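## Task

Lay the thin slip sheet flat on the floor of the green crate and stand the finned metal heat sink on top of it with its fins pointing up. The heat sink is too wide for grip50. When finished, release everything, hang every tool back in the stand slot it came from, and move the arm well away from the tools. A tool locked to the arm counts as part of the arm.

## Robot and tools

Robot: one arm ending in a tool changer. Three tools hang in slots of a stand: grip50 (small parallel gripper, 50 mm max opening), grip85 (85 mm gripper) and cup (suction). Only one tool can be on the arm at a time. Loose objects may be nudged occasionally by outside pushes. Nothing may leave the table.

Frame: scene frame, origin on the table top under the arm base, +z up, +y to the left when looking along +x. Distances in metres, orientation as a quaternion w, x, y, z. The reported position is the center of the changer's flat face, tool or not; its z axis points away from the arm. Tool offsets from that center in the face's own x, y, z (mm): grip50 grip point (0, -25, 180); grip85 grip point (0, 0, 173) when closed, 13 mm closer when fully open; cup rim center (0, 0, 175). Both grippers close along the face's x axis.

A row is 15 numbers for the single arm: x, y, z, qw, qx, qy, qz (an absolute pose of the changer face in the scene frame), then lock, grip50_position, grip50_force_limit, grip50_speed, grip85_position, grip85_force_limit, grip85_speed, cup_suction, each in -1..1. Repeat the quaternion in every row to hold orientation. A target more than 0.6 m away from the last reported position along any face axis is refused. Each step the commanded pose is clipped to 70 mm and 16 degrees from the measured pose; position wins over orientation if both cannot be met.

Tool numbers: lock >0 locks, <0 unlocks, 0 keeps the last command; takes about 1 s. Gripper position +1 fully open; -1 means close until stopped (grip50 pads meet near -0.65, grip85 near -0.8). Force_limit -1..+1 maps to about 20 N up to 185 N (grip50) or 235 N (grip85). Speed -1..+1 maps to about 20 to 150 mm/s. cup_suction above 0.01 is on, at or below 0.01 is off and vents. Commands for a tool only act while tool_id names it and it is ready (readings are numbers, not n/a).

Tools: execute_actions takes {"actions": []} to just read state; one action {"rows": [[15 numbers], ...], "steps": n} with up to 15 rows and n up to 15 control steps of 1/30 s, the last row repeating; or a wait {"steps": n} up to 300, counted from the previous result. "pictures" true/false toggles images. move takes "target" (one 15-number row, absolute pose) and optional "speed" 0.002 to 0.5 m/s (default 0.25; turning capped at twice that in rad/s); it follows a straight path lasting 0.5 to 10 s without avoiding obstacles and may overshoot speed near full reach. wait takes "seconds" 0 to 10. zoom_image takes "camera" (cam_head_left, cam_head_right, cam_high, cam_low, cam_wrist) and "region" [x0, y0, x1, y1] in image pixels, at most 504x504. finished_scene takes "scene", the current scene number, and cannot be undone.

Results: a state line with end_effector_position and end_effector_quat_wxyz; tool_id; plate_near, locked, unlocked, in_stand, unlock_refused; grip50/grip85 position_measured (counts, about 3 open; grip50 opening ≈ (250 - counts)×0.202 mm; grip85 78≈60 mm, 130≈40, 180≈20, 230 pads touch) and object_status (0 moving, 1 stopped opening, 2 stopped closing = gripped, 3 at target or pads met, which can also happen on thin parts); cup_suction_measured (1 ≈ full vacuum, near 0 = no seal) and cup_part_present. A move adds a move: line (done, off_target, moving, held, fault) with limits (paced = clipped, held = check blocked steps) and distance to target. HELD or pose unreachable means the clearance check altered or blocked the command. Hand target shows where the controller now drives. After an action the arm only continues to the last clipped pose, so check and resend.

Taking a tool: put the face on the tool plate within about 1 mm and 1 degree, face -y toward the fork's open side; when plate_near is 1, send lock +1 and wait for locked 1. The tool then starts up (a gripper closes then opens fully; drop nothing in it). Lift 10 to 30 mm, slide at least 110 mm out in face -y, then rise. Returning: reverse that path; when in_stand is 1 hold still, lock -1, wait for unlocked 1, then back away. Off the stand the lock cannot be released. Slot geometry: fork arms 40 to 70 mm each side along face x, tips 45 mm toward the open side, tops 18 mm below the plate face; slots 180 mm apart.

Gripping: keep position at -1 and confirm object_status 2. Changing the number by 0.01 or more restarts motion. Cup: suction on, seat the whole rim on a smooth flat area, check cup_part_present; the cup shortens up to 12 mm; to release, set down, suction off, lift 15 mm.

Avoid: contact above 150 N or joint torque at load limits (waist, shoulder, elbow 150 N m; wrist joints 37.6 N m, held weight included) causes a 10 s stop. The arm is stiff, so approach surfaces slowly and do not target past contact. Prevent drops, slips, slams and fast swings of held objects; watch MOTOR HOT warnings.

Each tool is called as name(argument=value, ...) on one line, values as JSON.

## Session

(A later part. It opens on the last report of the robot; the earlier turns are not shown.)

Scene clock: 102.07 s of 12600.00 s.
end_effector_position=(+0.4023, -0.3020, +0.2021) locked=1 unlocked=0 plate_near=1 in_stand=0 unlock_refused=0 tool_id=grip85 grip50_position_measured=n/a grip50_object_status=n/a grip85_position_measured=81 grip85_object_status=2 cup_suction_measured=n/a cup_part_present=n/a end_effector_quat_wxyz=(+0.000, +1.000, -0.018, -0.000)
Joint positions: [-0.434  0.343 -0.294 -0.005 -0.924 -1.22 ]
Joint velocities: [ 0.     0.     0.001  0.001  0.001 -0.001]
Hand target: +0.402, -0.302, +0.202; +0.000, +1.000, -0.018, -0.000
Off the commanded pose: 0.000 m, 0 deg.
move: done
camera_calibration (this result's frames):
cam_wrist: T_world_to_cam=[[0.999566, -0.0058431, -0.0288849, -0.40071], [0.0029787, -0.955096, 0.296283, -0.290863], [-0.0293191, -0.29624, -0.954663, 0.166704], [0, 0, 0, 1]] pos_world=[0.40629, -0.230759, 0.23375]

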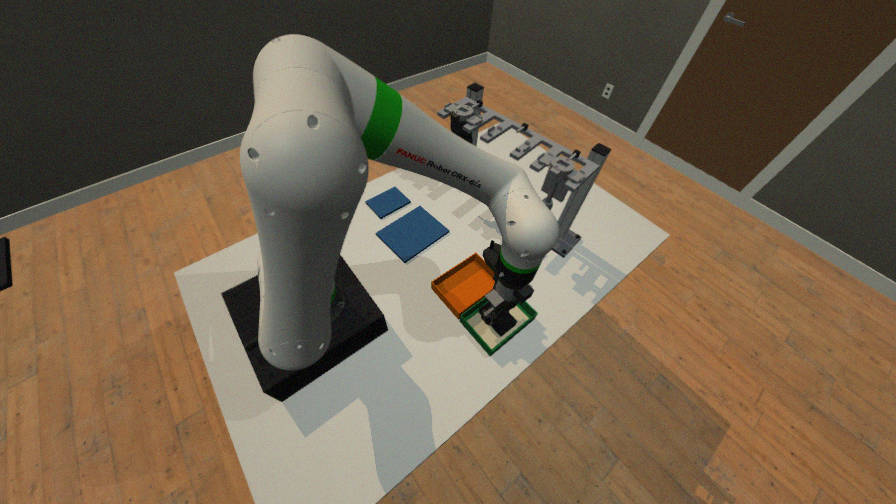

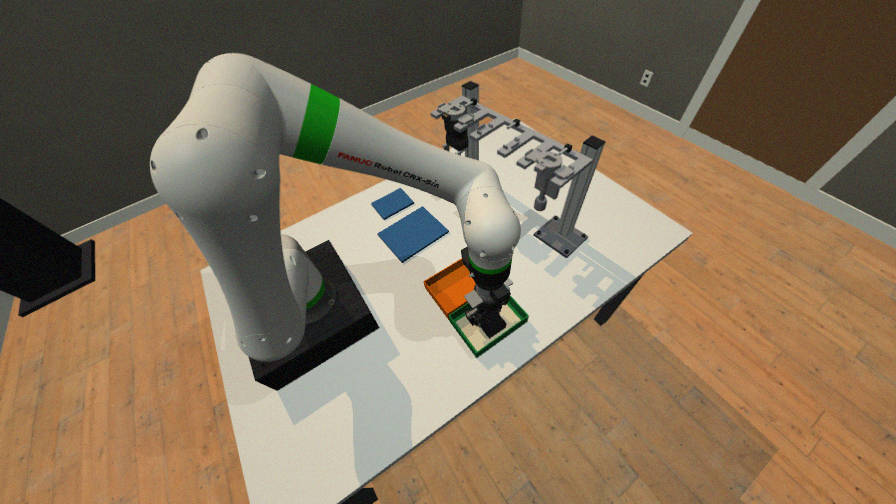

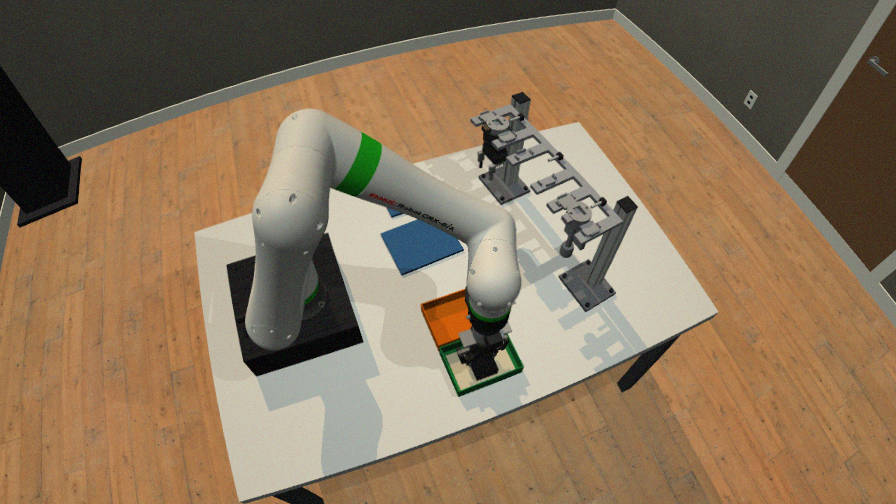

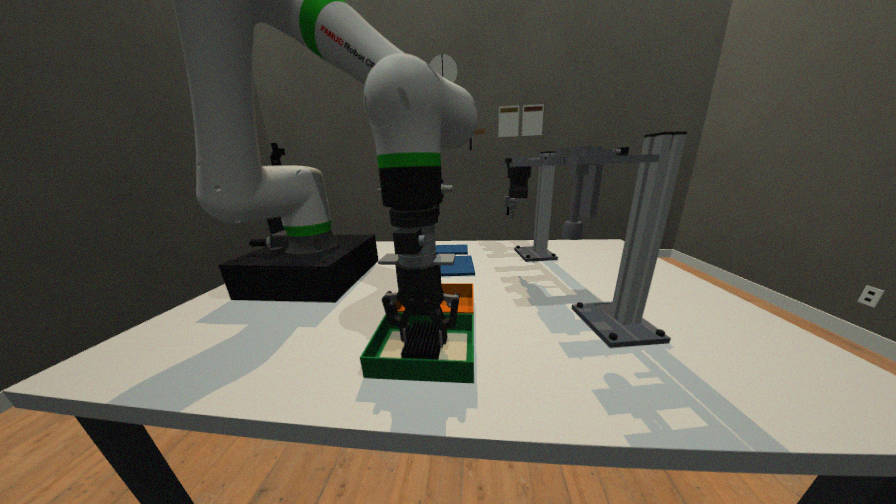

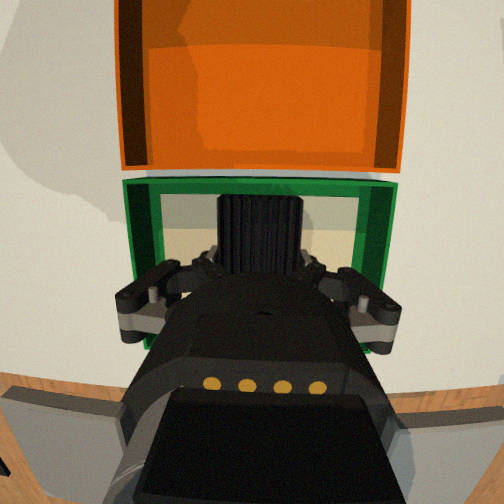

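At the sheet's edge; shift −y.

move(target=[0.4025,-0.3055,0.206,0,1,-0.018,0,0,1,0,0,-1,-0.3,-0.5,0], speed=0.03)

move(target=[0.4025,-0.306,0.2018,0,1,-0.018,0,0,1,0,0,-1,-0.3,-0.5,0], speed=0.02)

move(target=[0.4025,-0.306,0.2018,0,1,-0.018,0,0,1,0,0,1,0,0,0])

move(target=[0.4025,-0.306,0.27,0,1,-0.018,0,0,1,0,0,1,0,0,0], speed=0.12)

move(target=[0.5269,-0.0074,0.3795,0,0.6659,0.7461,0,0,1,0,0,1,0,0,0], speed=0.4)

Scene clock: 104.53 s of 12600.00 s.
end_effector_position=(+0.4025, -0.3055, +0.2060) locked=1 unlocked=0 plate_near=1 in_stand=0 unlock_refused=0 tool_id=grip85 grip50_position_measured=n/a grip50_object_status=n/a grip85_position_measured=81 grip85_object_status=2 cup_suction_measured=n/a cup_part_present=n/a end_effector_quat_wxyz=(+0.000, +1.000, -0.018, -0.000)
Joint positions: [-0.441  0.342 -0.284 -0.005 -0.935 -1.212]
Joint velocities: [-0.001  0.    -0.     0.001 -0.001  0.002]
Hand target: +0.403, -0.305, +0.206; -0.000, +1.000, -0.018, +0.000
Off the commanded pose: 0.000 m, 0 deg.
move: done
camera_calibration (this result's frames):
cam_wrist: T_world_to_cam=[[0.999568, -0.00529864, -0.0289184, -0.400664], [0.00350954, -0.955087, 0.296305, -0.295656], [-0.0291896, -0.296279, -0.954655, 0.169334], [0, 0, 0, 1]] pos_world=[0.406472, -0.23433, 0.237673]

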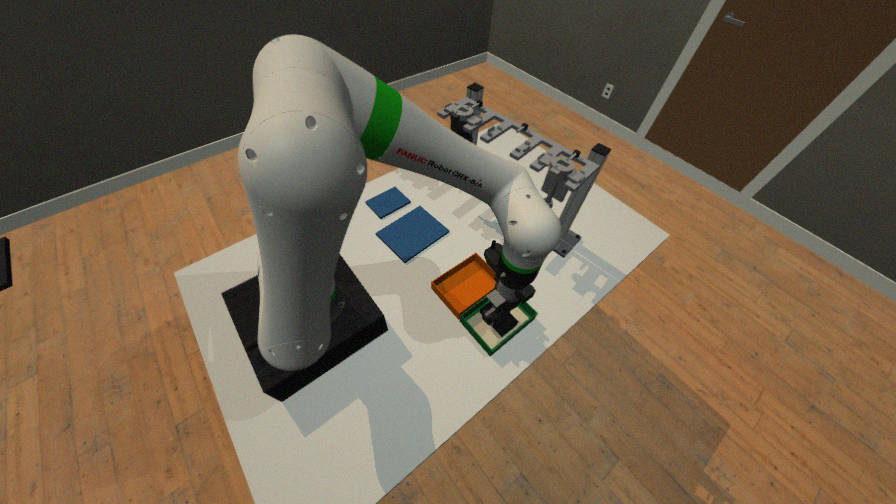

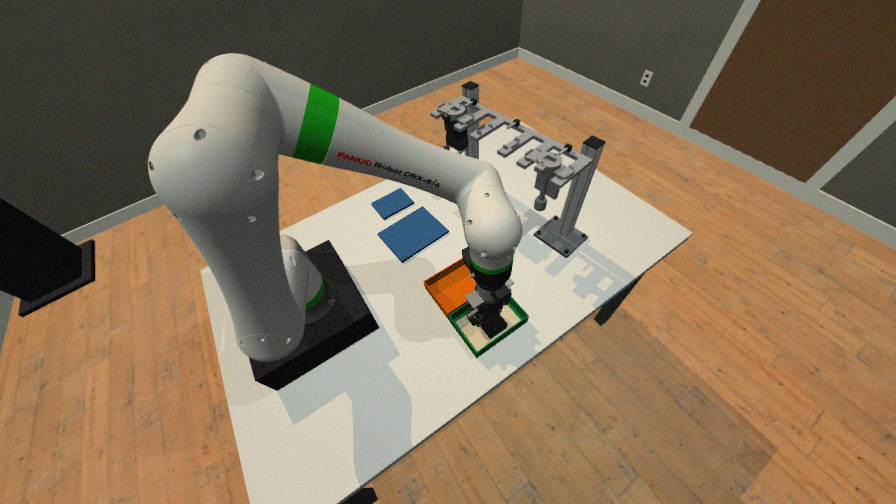

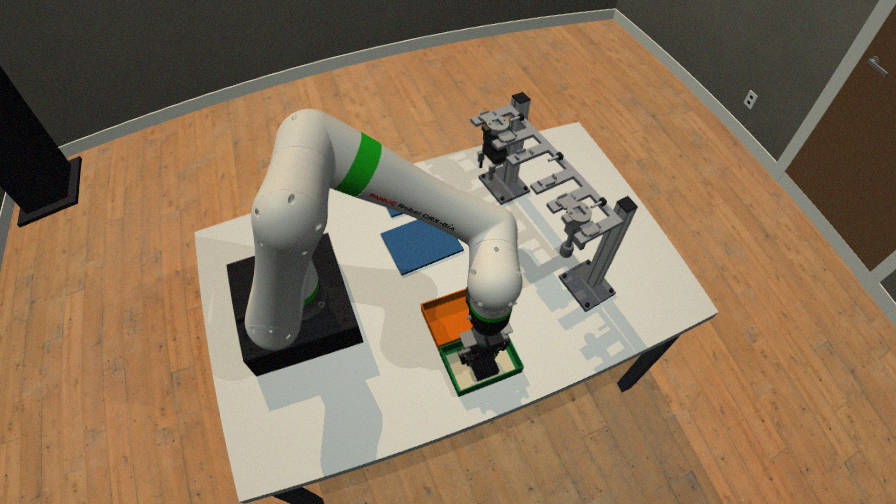

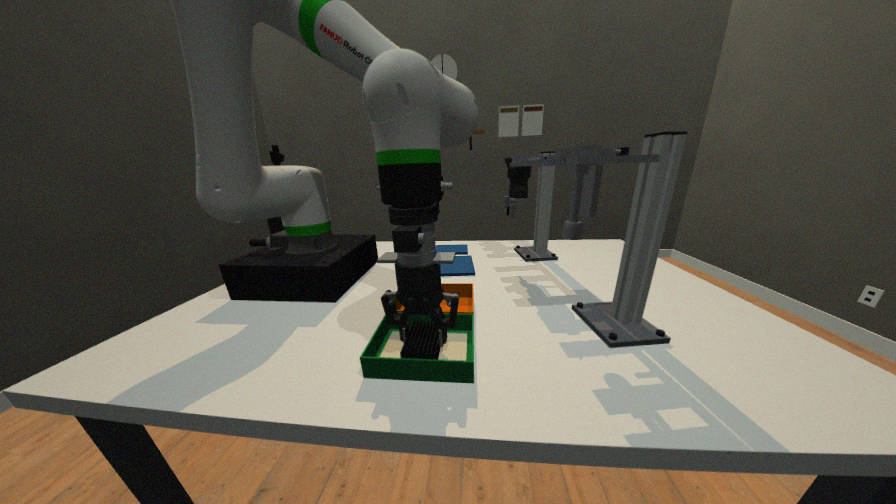

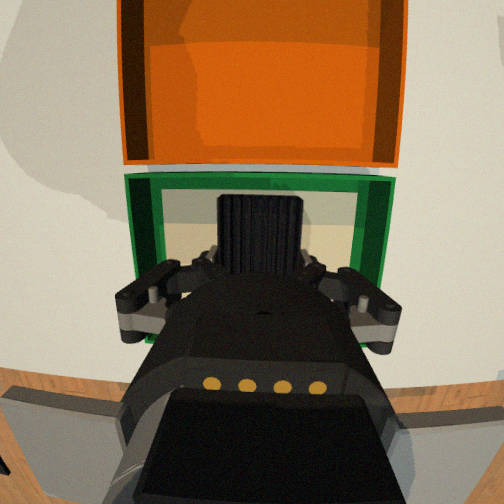

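Scene clock: 105.23 s of 12600.00 s.
end_effector_position=(+0.4025, -0.3060, +0.2018) locked=1 unlocked=0 plate_near=1 in_stand=0 unlock_refused=0 tool_id=grip85 grip50_position_measured=n/a grip50_object_status=n/a grip85_position_measured=81 grip85_object_status=2 cup_suction_measured=n/a cup_part_present=n/a end_effector_quat_wxyz=(+0.000, +1.000, -0.018, +0.000)
Joint positions: [-0.442  0.349 -0.286 -0.005 -0.926 -1.211]
Joint velocities: [0.    0.    0.    0.    0.001 0.   ]
Hand target: +0.402, -0.306, +0.202; +0.000, +1.000, -0.018, -0.000
Off the commanded pose: 0.000 m, 0 deg.
move: done
camera_calibration (this result's frames):
cam_wrist: T_world_to_cam=[[0.999569, -0.00556023, -0.0288254, -0.400859], [0.00322627, -0.955146, 0.296118, -0.294718], [-0.0291789, -0.296083, -0.954716, 0.165271], [0, 0, 0, 1]] pos_world=[0.40646, -0.234793, 0.233504]

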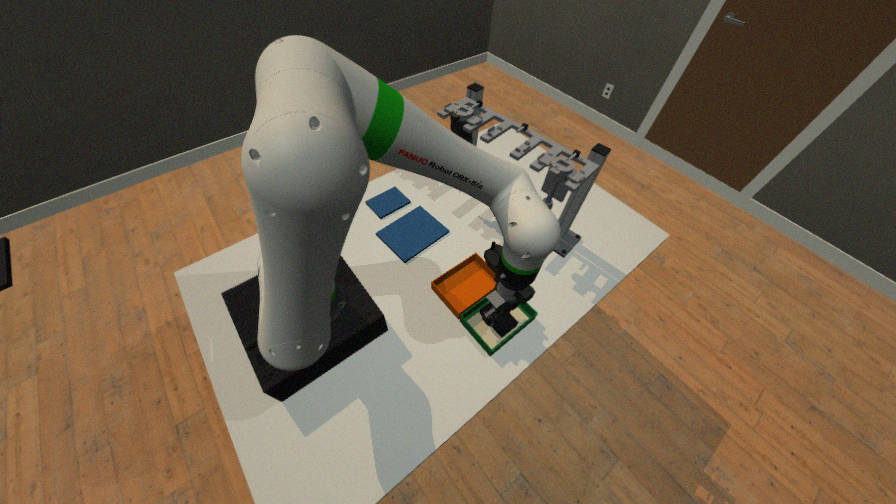

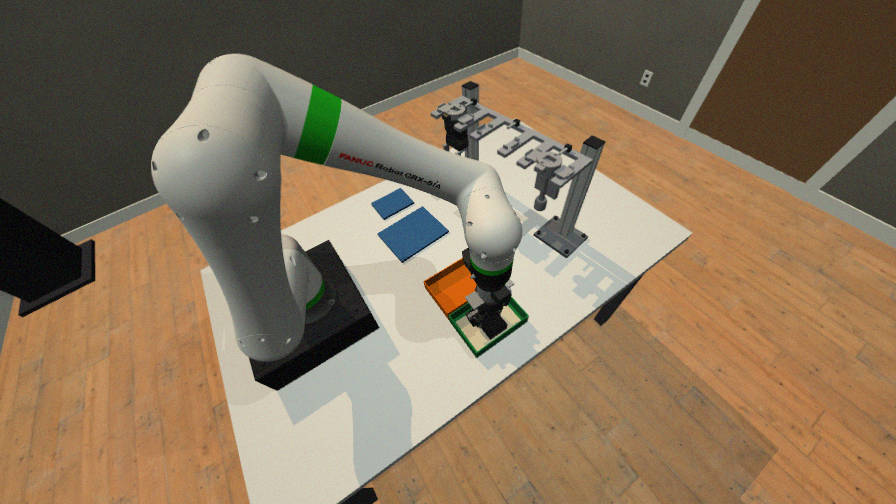

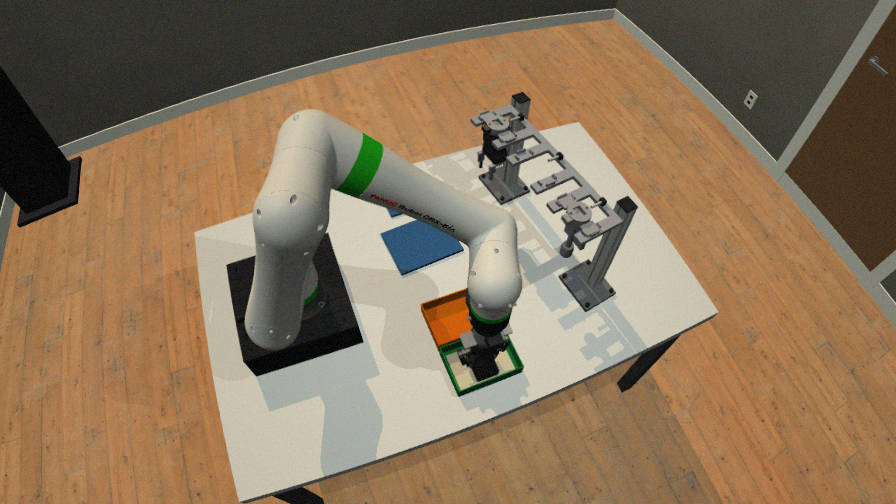

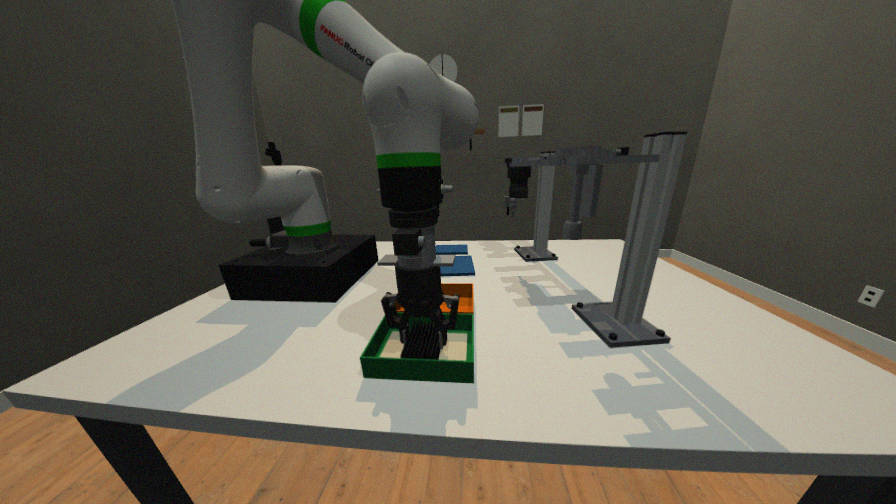

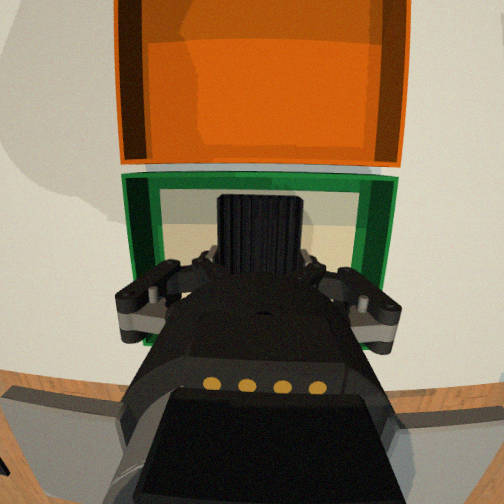

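Scene clock: 106.00 s of 12600.00 s.
end_effector_position=(+0.4025, -0.3060, +0.2018) locked=1 unlocked=0 plate_near=1 in_stand=0 unlock_refused=0 tool_id=grip85 grip50_position_measured=n/a grip50_object_status=n/a grip85_position_measured=3 grip85_object_status=3 cup_suction_measured=n/a cup_part_present=n/a end_effector_quat_wxyz=(-0.000, +1.000, -0.018, -0.000)
Joint positions: [-0.442  0.349 -0.286 -0.005 -0.926 -1.211]
Joint velocities: [ 0.001  0.     0.     0.     0.    -0.001]
Hand target: +0.402, -0.306, +0.202; +0.000, +1.000, -0.018, +0.000
Off the commanded pose: 0.000 m, 0 deg.
move: done
camera_calibration (this result's frames):
cam_wrist: T_world_to_cam=[[0.999568, -0.00554085, -0.0288709, -0.400839], [0.00325709, -0.955158, 0.296079, -0.294709], [-0.0292168, -0.296045, -0.954727, 0.165265], [0, 0, 0, 1]] pos_world=[0.406454, -0.234788, 0.233468]

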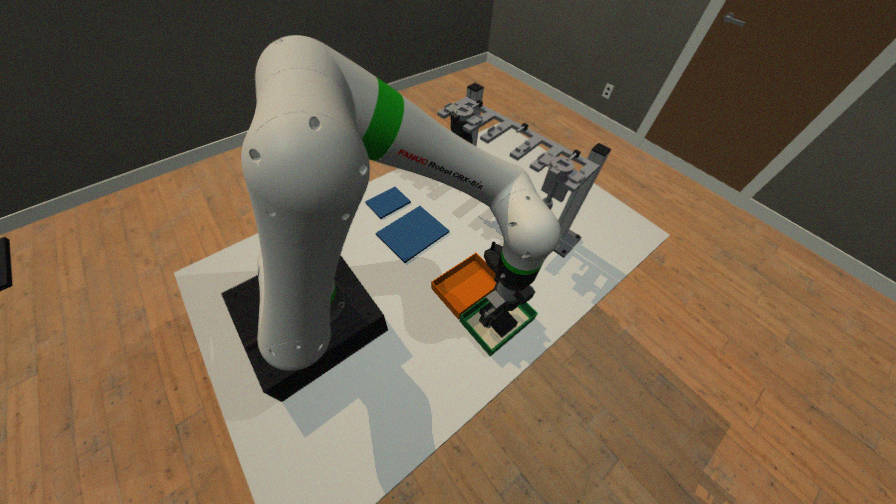

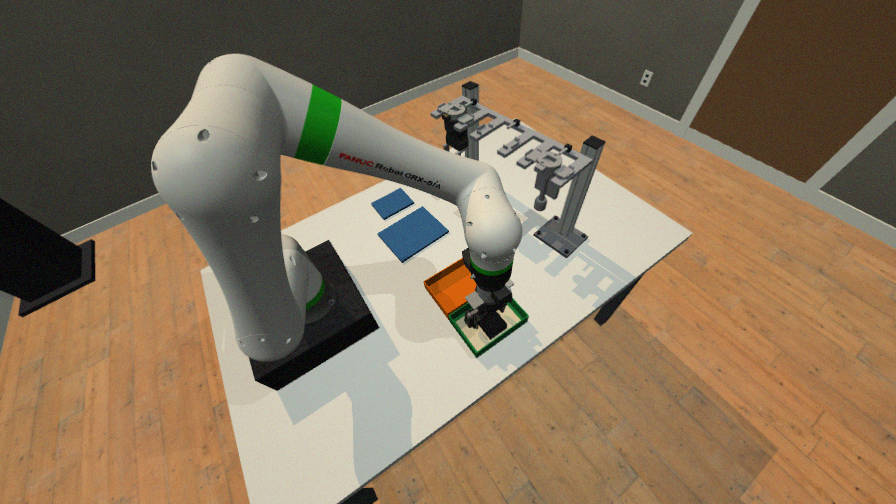

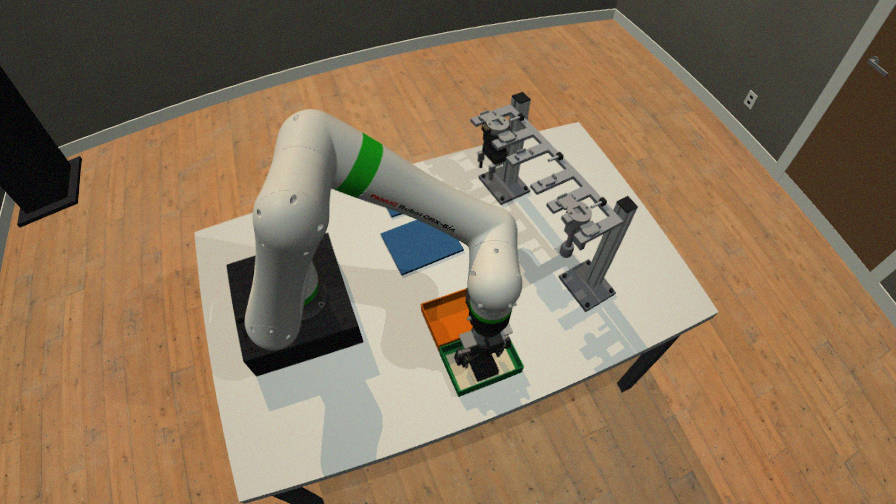

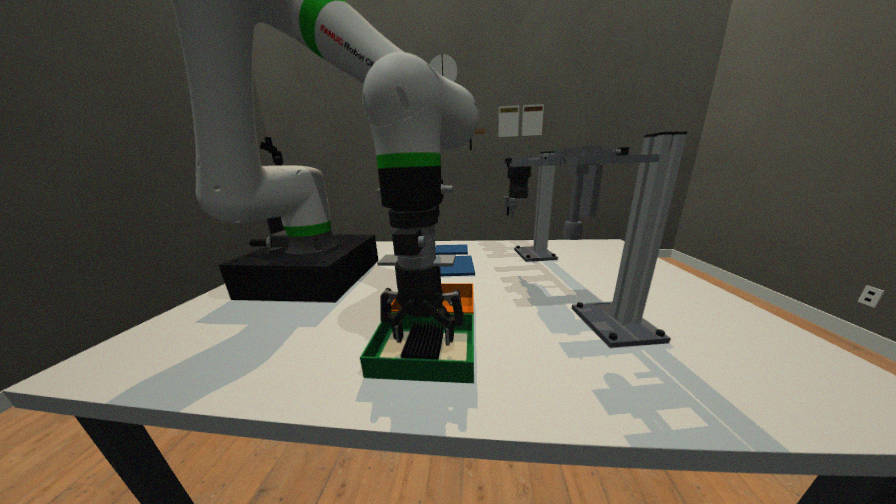

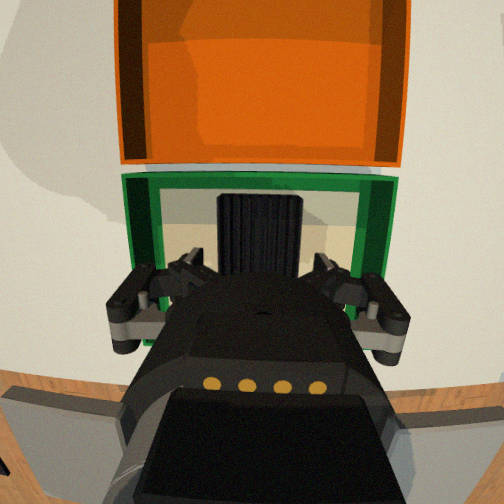

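Scene clock: 106.93 s of 12600.00 s.
end_effector_position=(+0.4028, -0.3061, +0.2699) locked=1 unlocked=0 plate_near=1 in_stand=0 unlock_refused=0 tool_id=grip85 grip50_position_measured=n/a grip50_object_status=n/a grip85_position_measured=3 grip85_object_status=3 cup_suction_measured=n/a cup_part_present=n/a end_effector_quat_wxyz=(-0.000, +1.000, -0.018, -0.000)
Joint positions: [-0.442  0.257 -0.222 -0.005 -1.082 -1.211]
Joint velocities: [ 0.    -0.001  0.002  0.    -0.001 -0.001]
Hand target: +0.403, -0.306, +0.270; -0.000, +1.000, -0.018, +0.000
Off the commanded pose: 0.000 m, 0 deg.
move: done
camera_calibration (this result's frames):
cam_wrist: T_world_to_cam=[[0.999571, -0.00506746, -0.0288433, -0.399017], [0.00369787, -0.955191, 0.295968, -0.31512], [-0.0290506, -0.295948, -0.954762, 0.230249], [0, 0, 0, 1]] pos_world=[0.4067, -0.234881, 0.30159]

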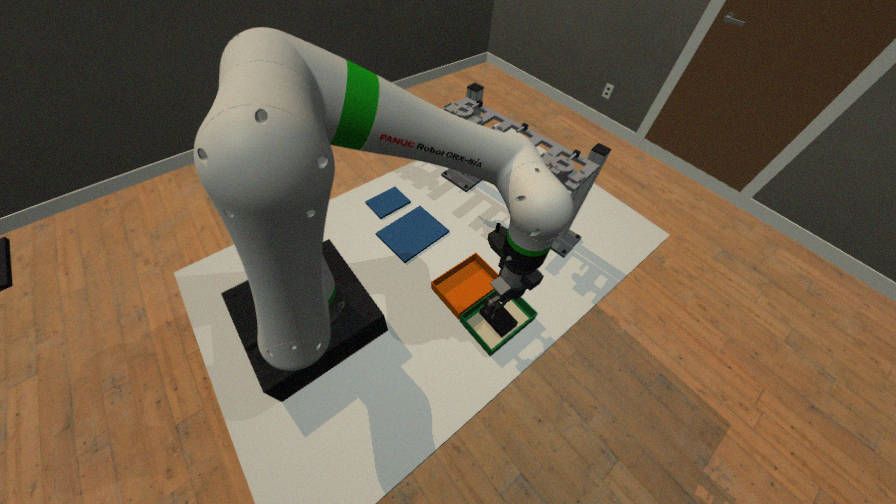

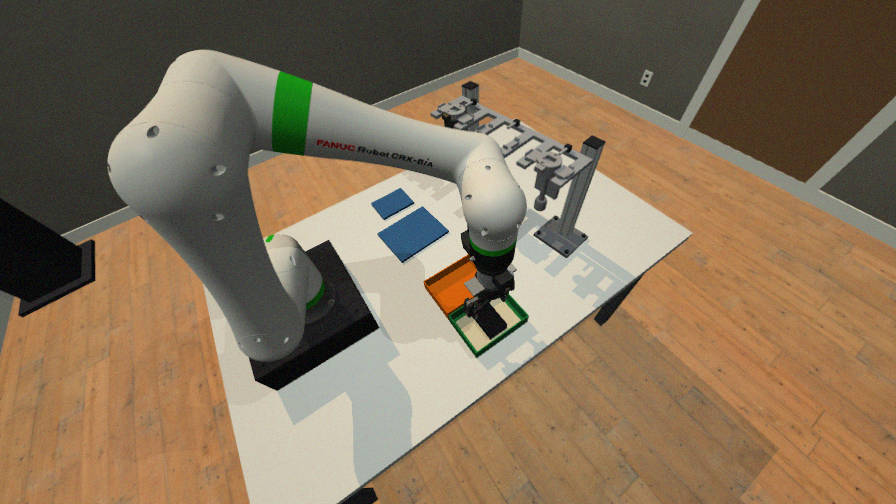

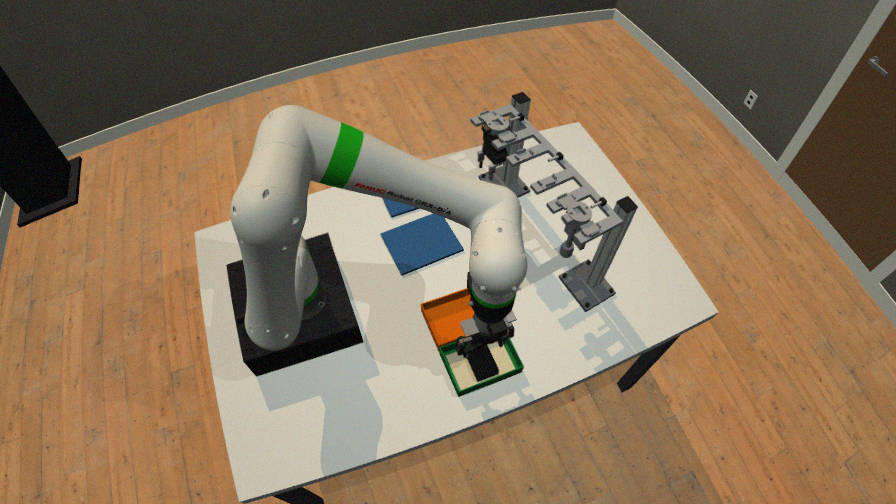

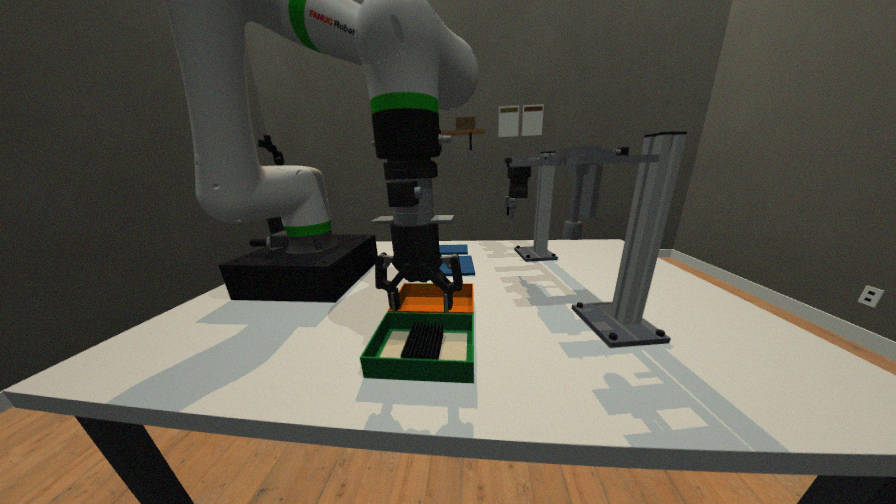

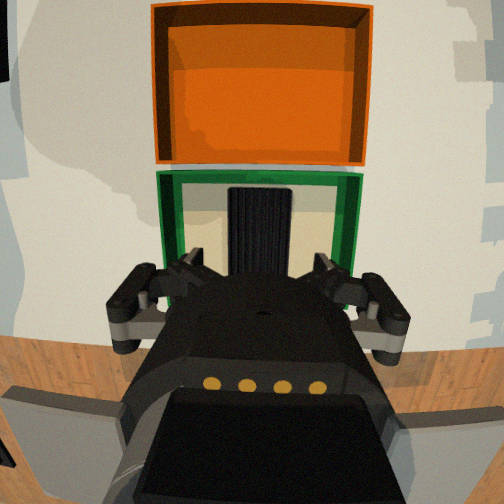

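Scene clock: 109.57 s of 12600.00 s.
end_effector_position=(+0.5279, -0.0080, +0.3794) locked=1 unlocked=0 plate_near=1 in_stand=0 unlock_refused=0 tool_id=grip85 grip50_position_measured=n/a grip50_object_status=n/a grip85_position_measured=3 grip85_object_status=3 cup_suction_measured=n/a cup_part_present=n/a end_effector_quat_wxyz=(-0.000, +0.666, +0.746, -0.001)
Joint positions: [ 0.187  0.213 -0.004  0.004 -1.346 -0.123]
Joint velocities: [ 0.001  0.     0.003 -0.003 -0.     0.002]
Hand target: +0.528, -0.008, +0.379; -0.000, +0.666, +0.746, -0.001
Off the commanded pose: 0.001 m, 0 deg.
move: done
camera_calibration (this result's frames):
cam_wrist: T_world_to_cam=[[-0.144105, 0.989105, -0.0300898, 0.0927066], [0.94447, 0.146549, 0.294108, -0.550376], [0.295313, 0.0139636, -0.955298, 0.258067], [0, 0, 0, 1]] pos_world=[0.456963, -0.0146428, 0.411191]

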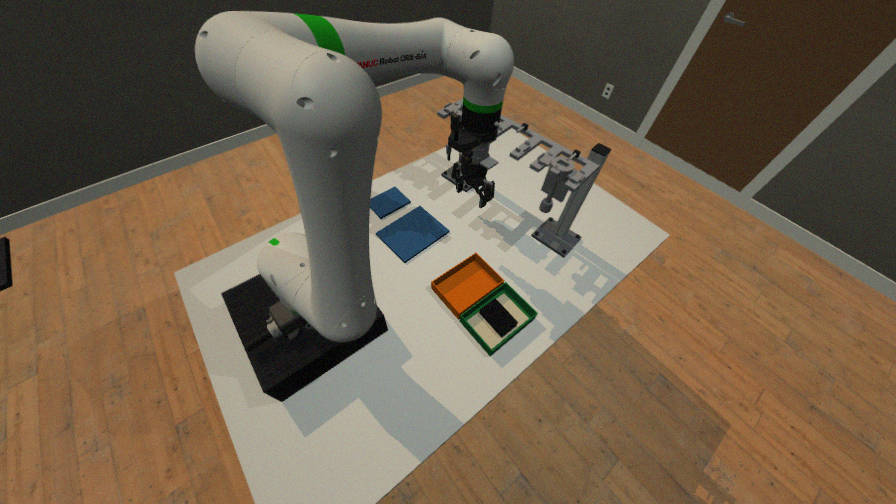

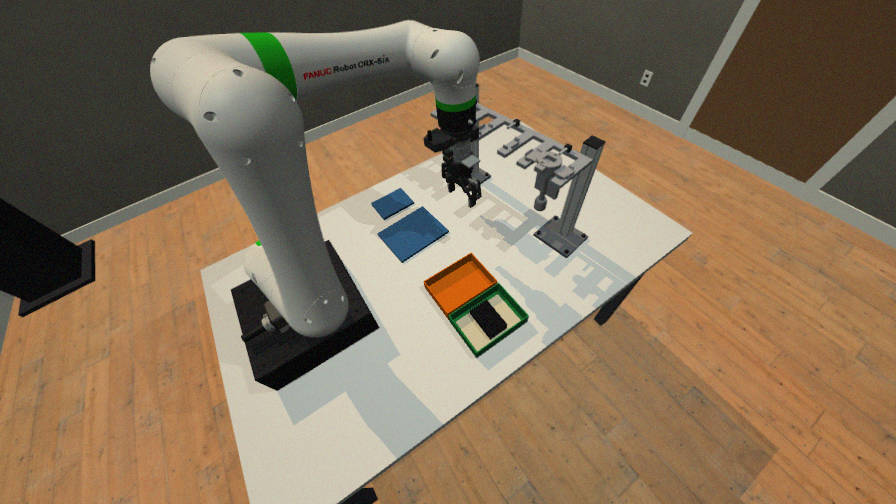

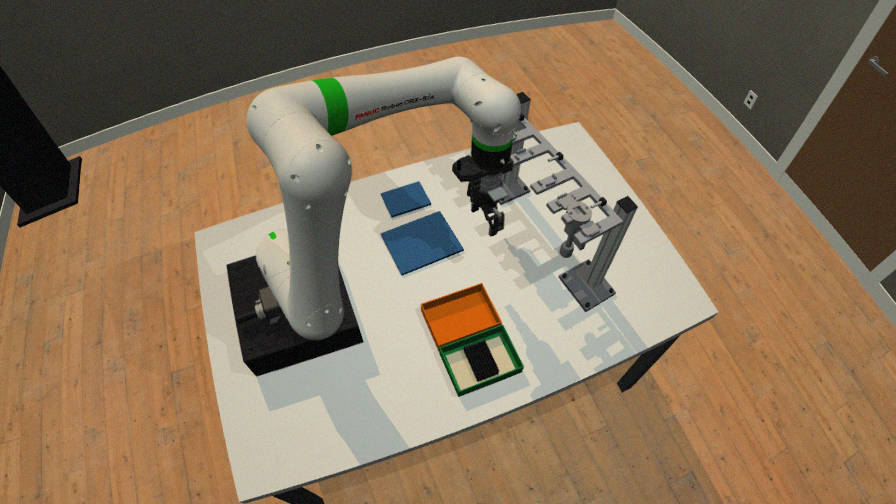

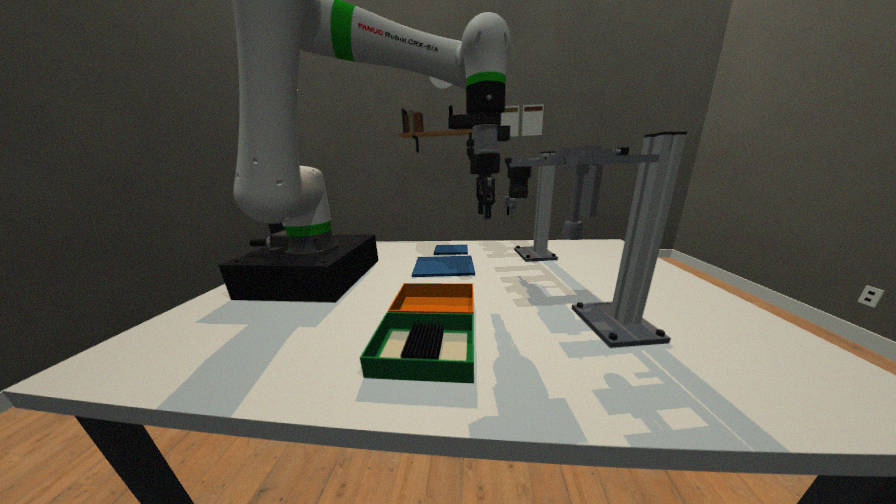

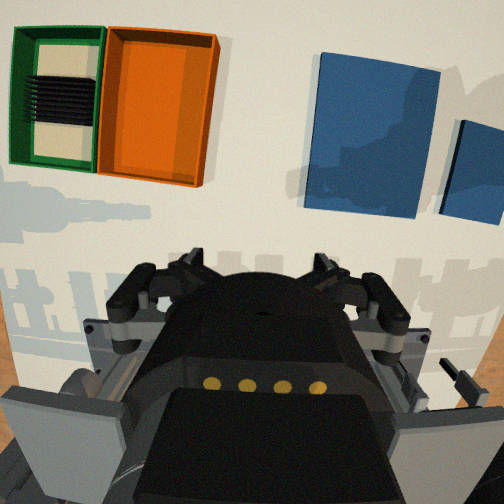

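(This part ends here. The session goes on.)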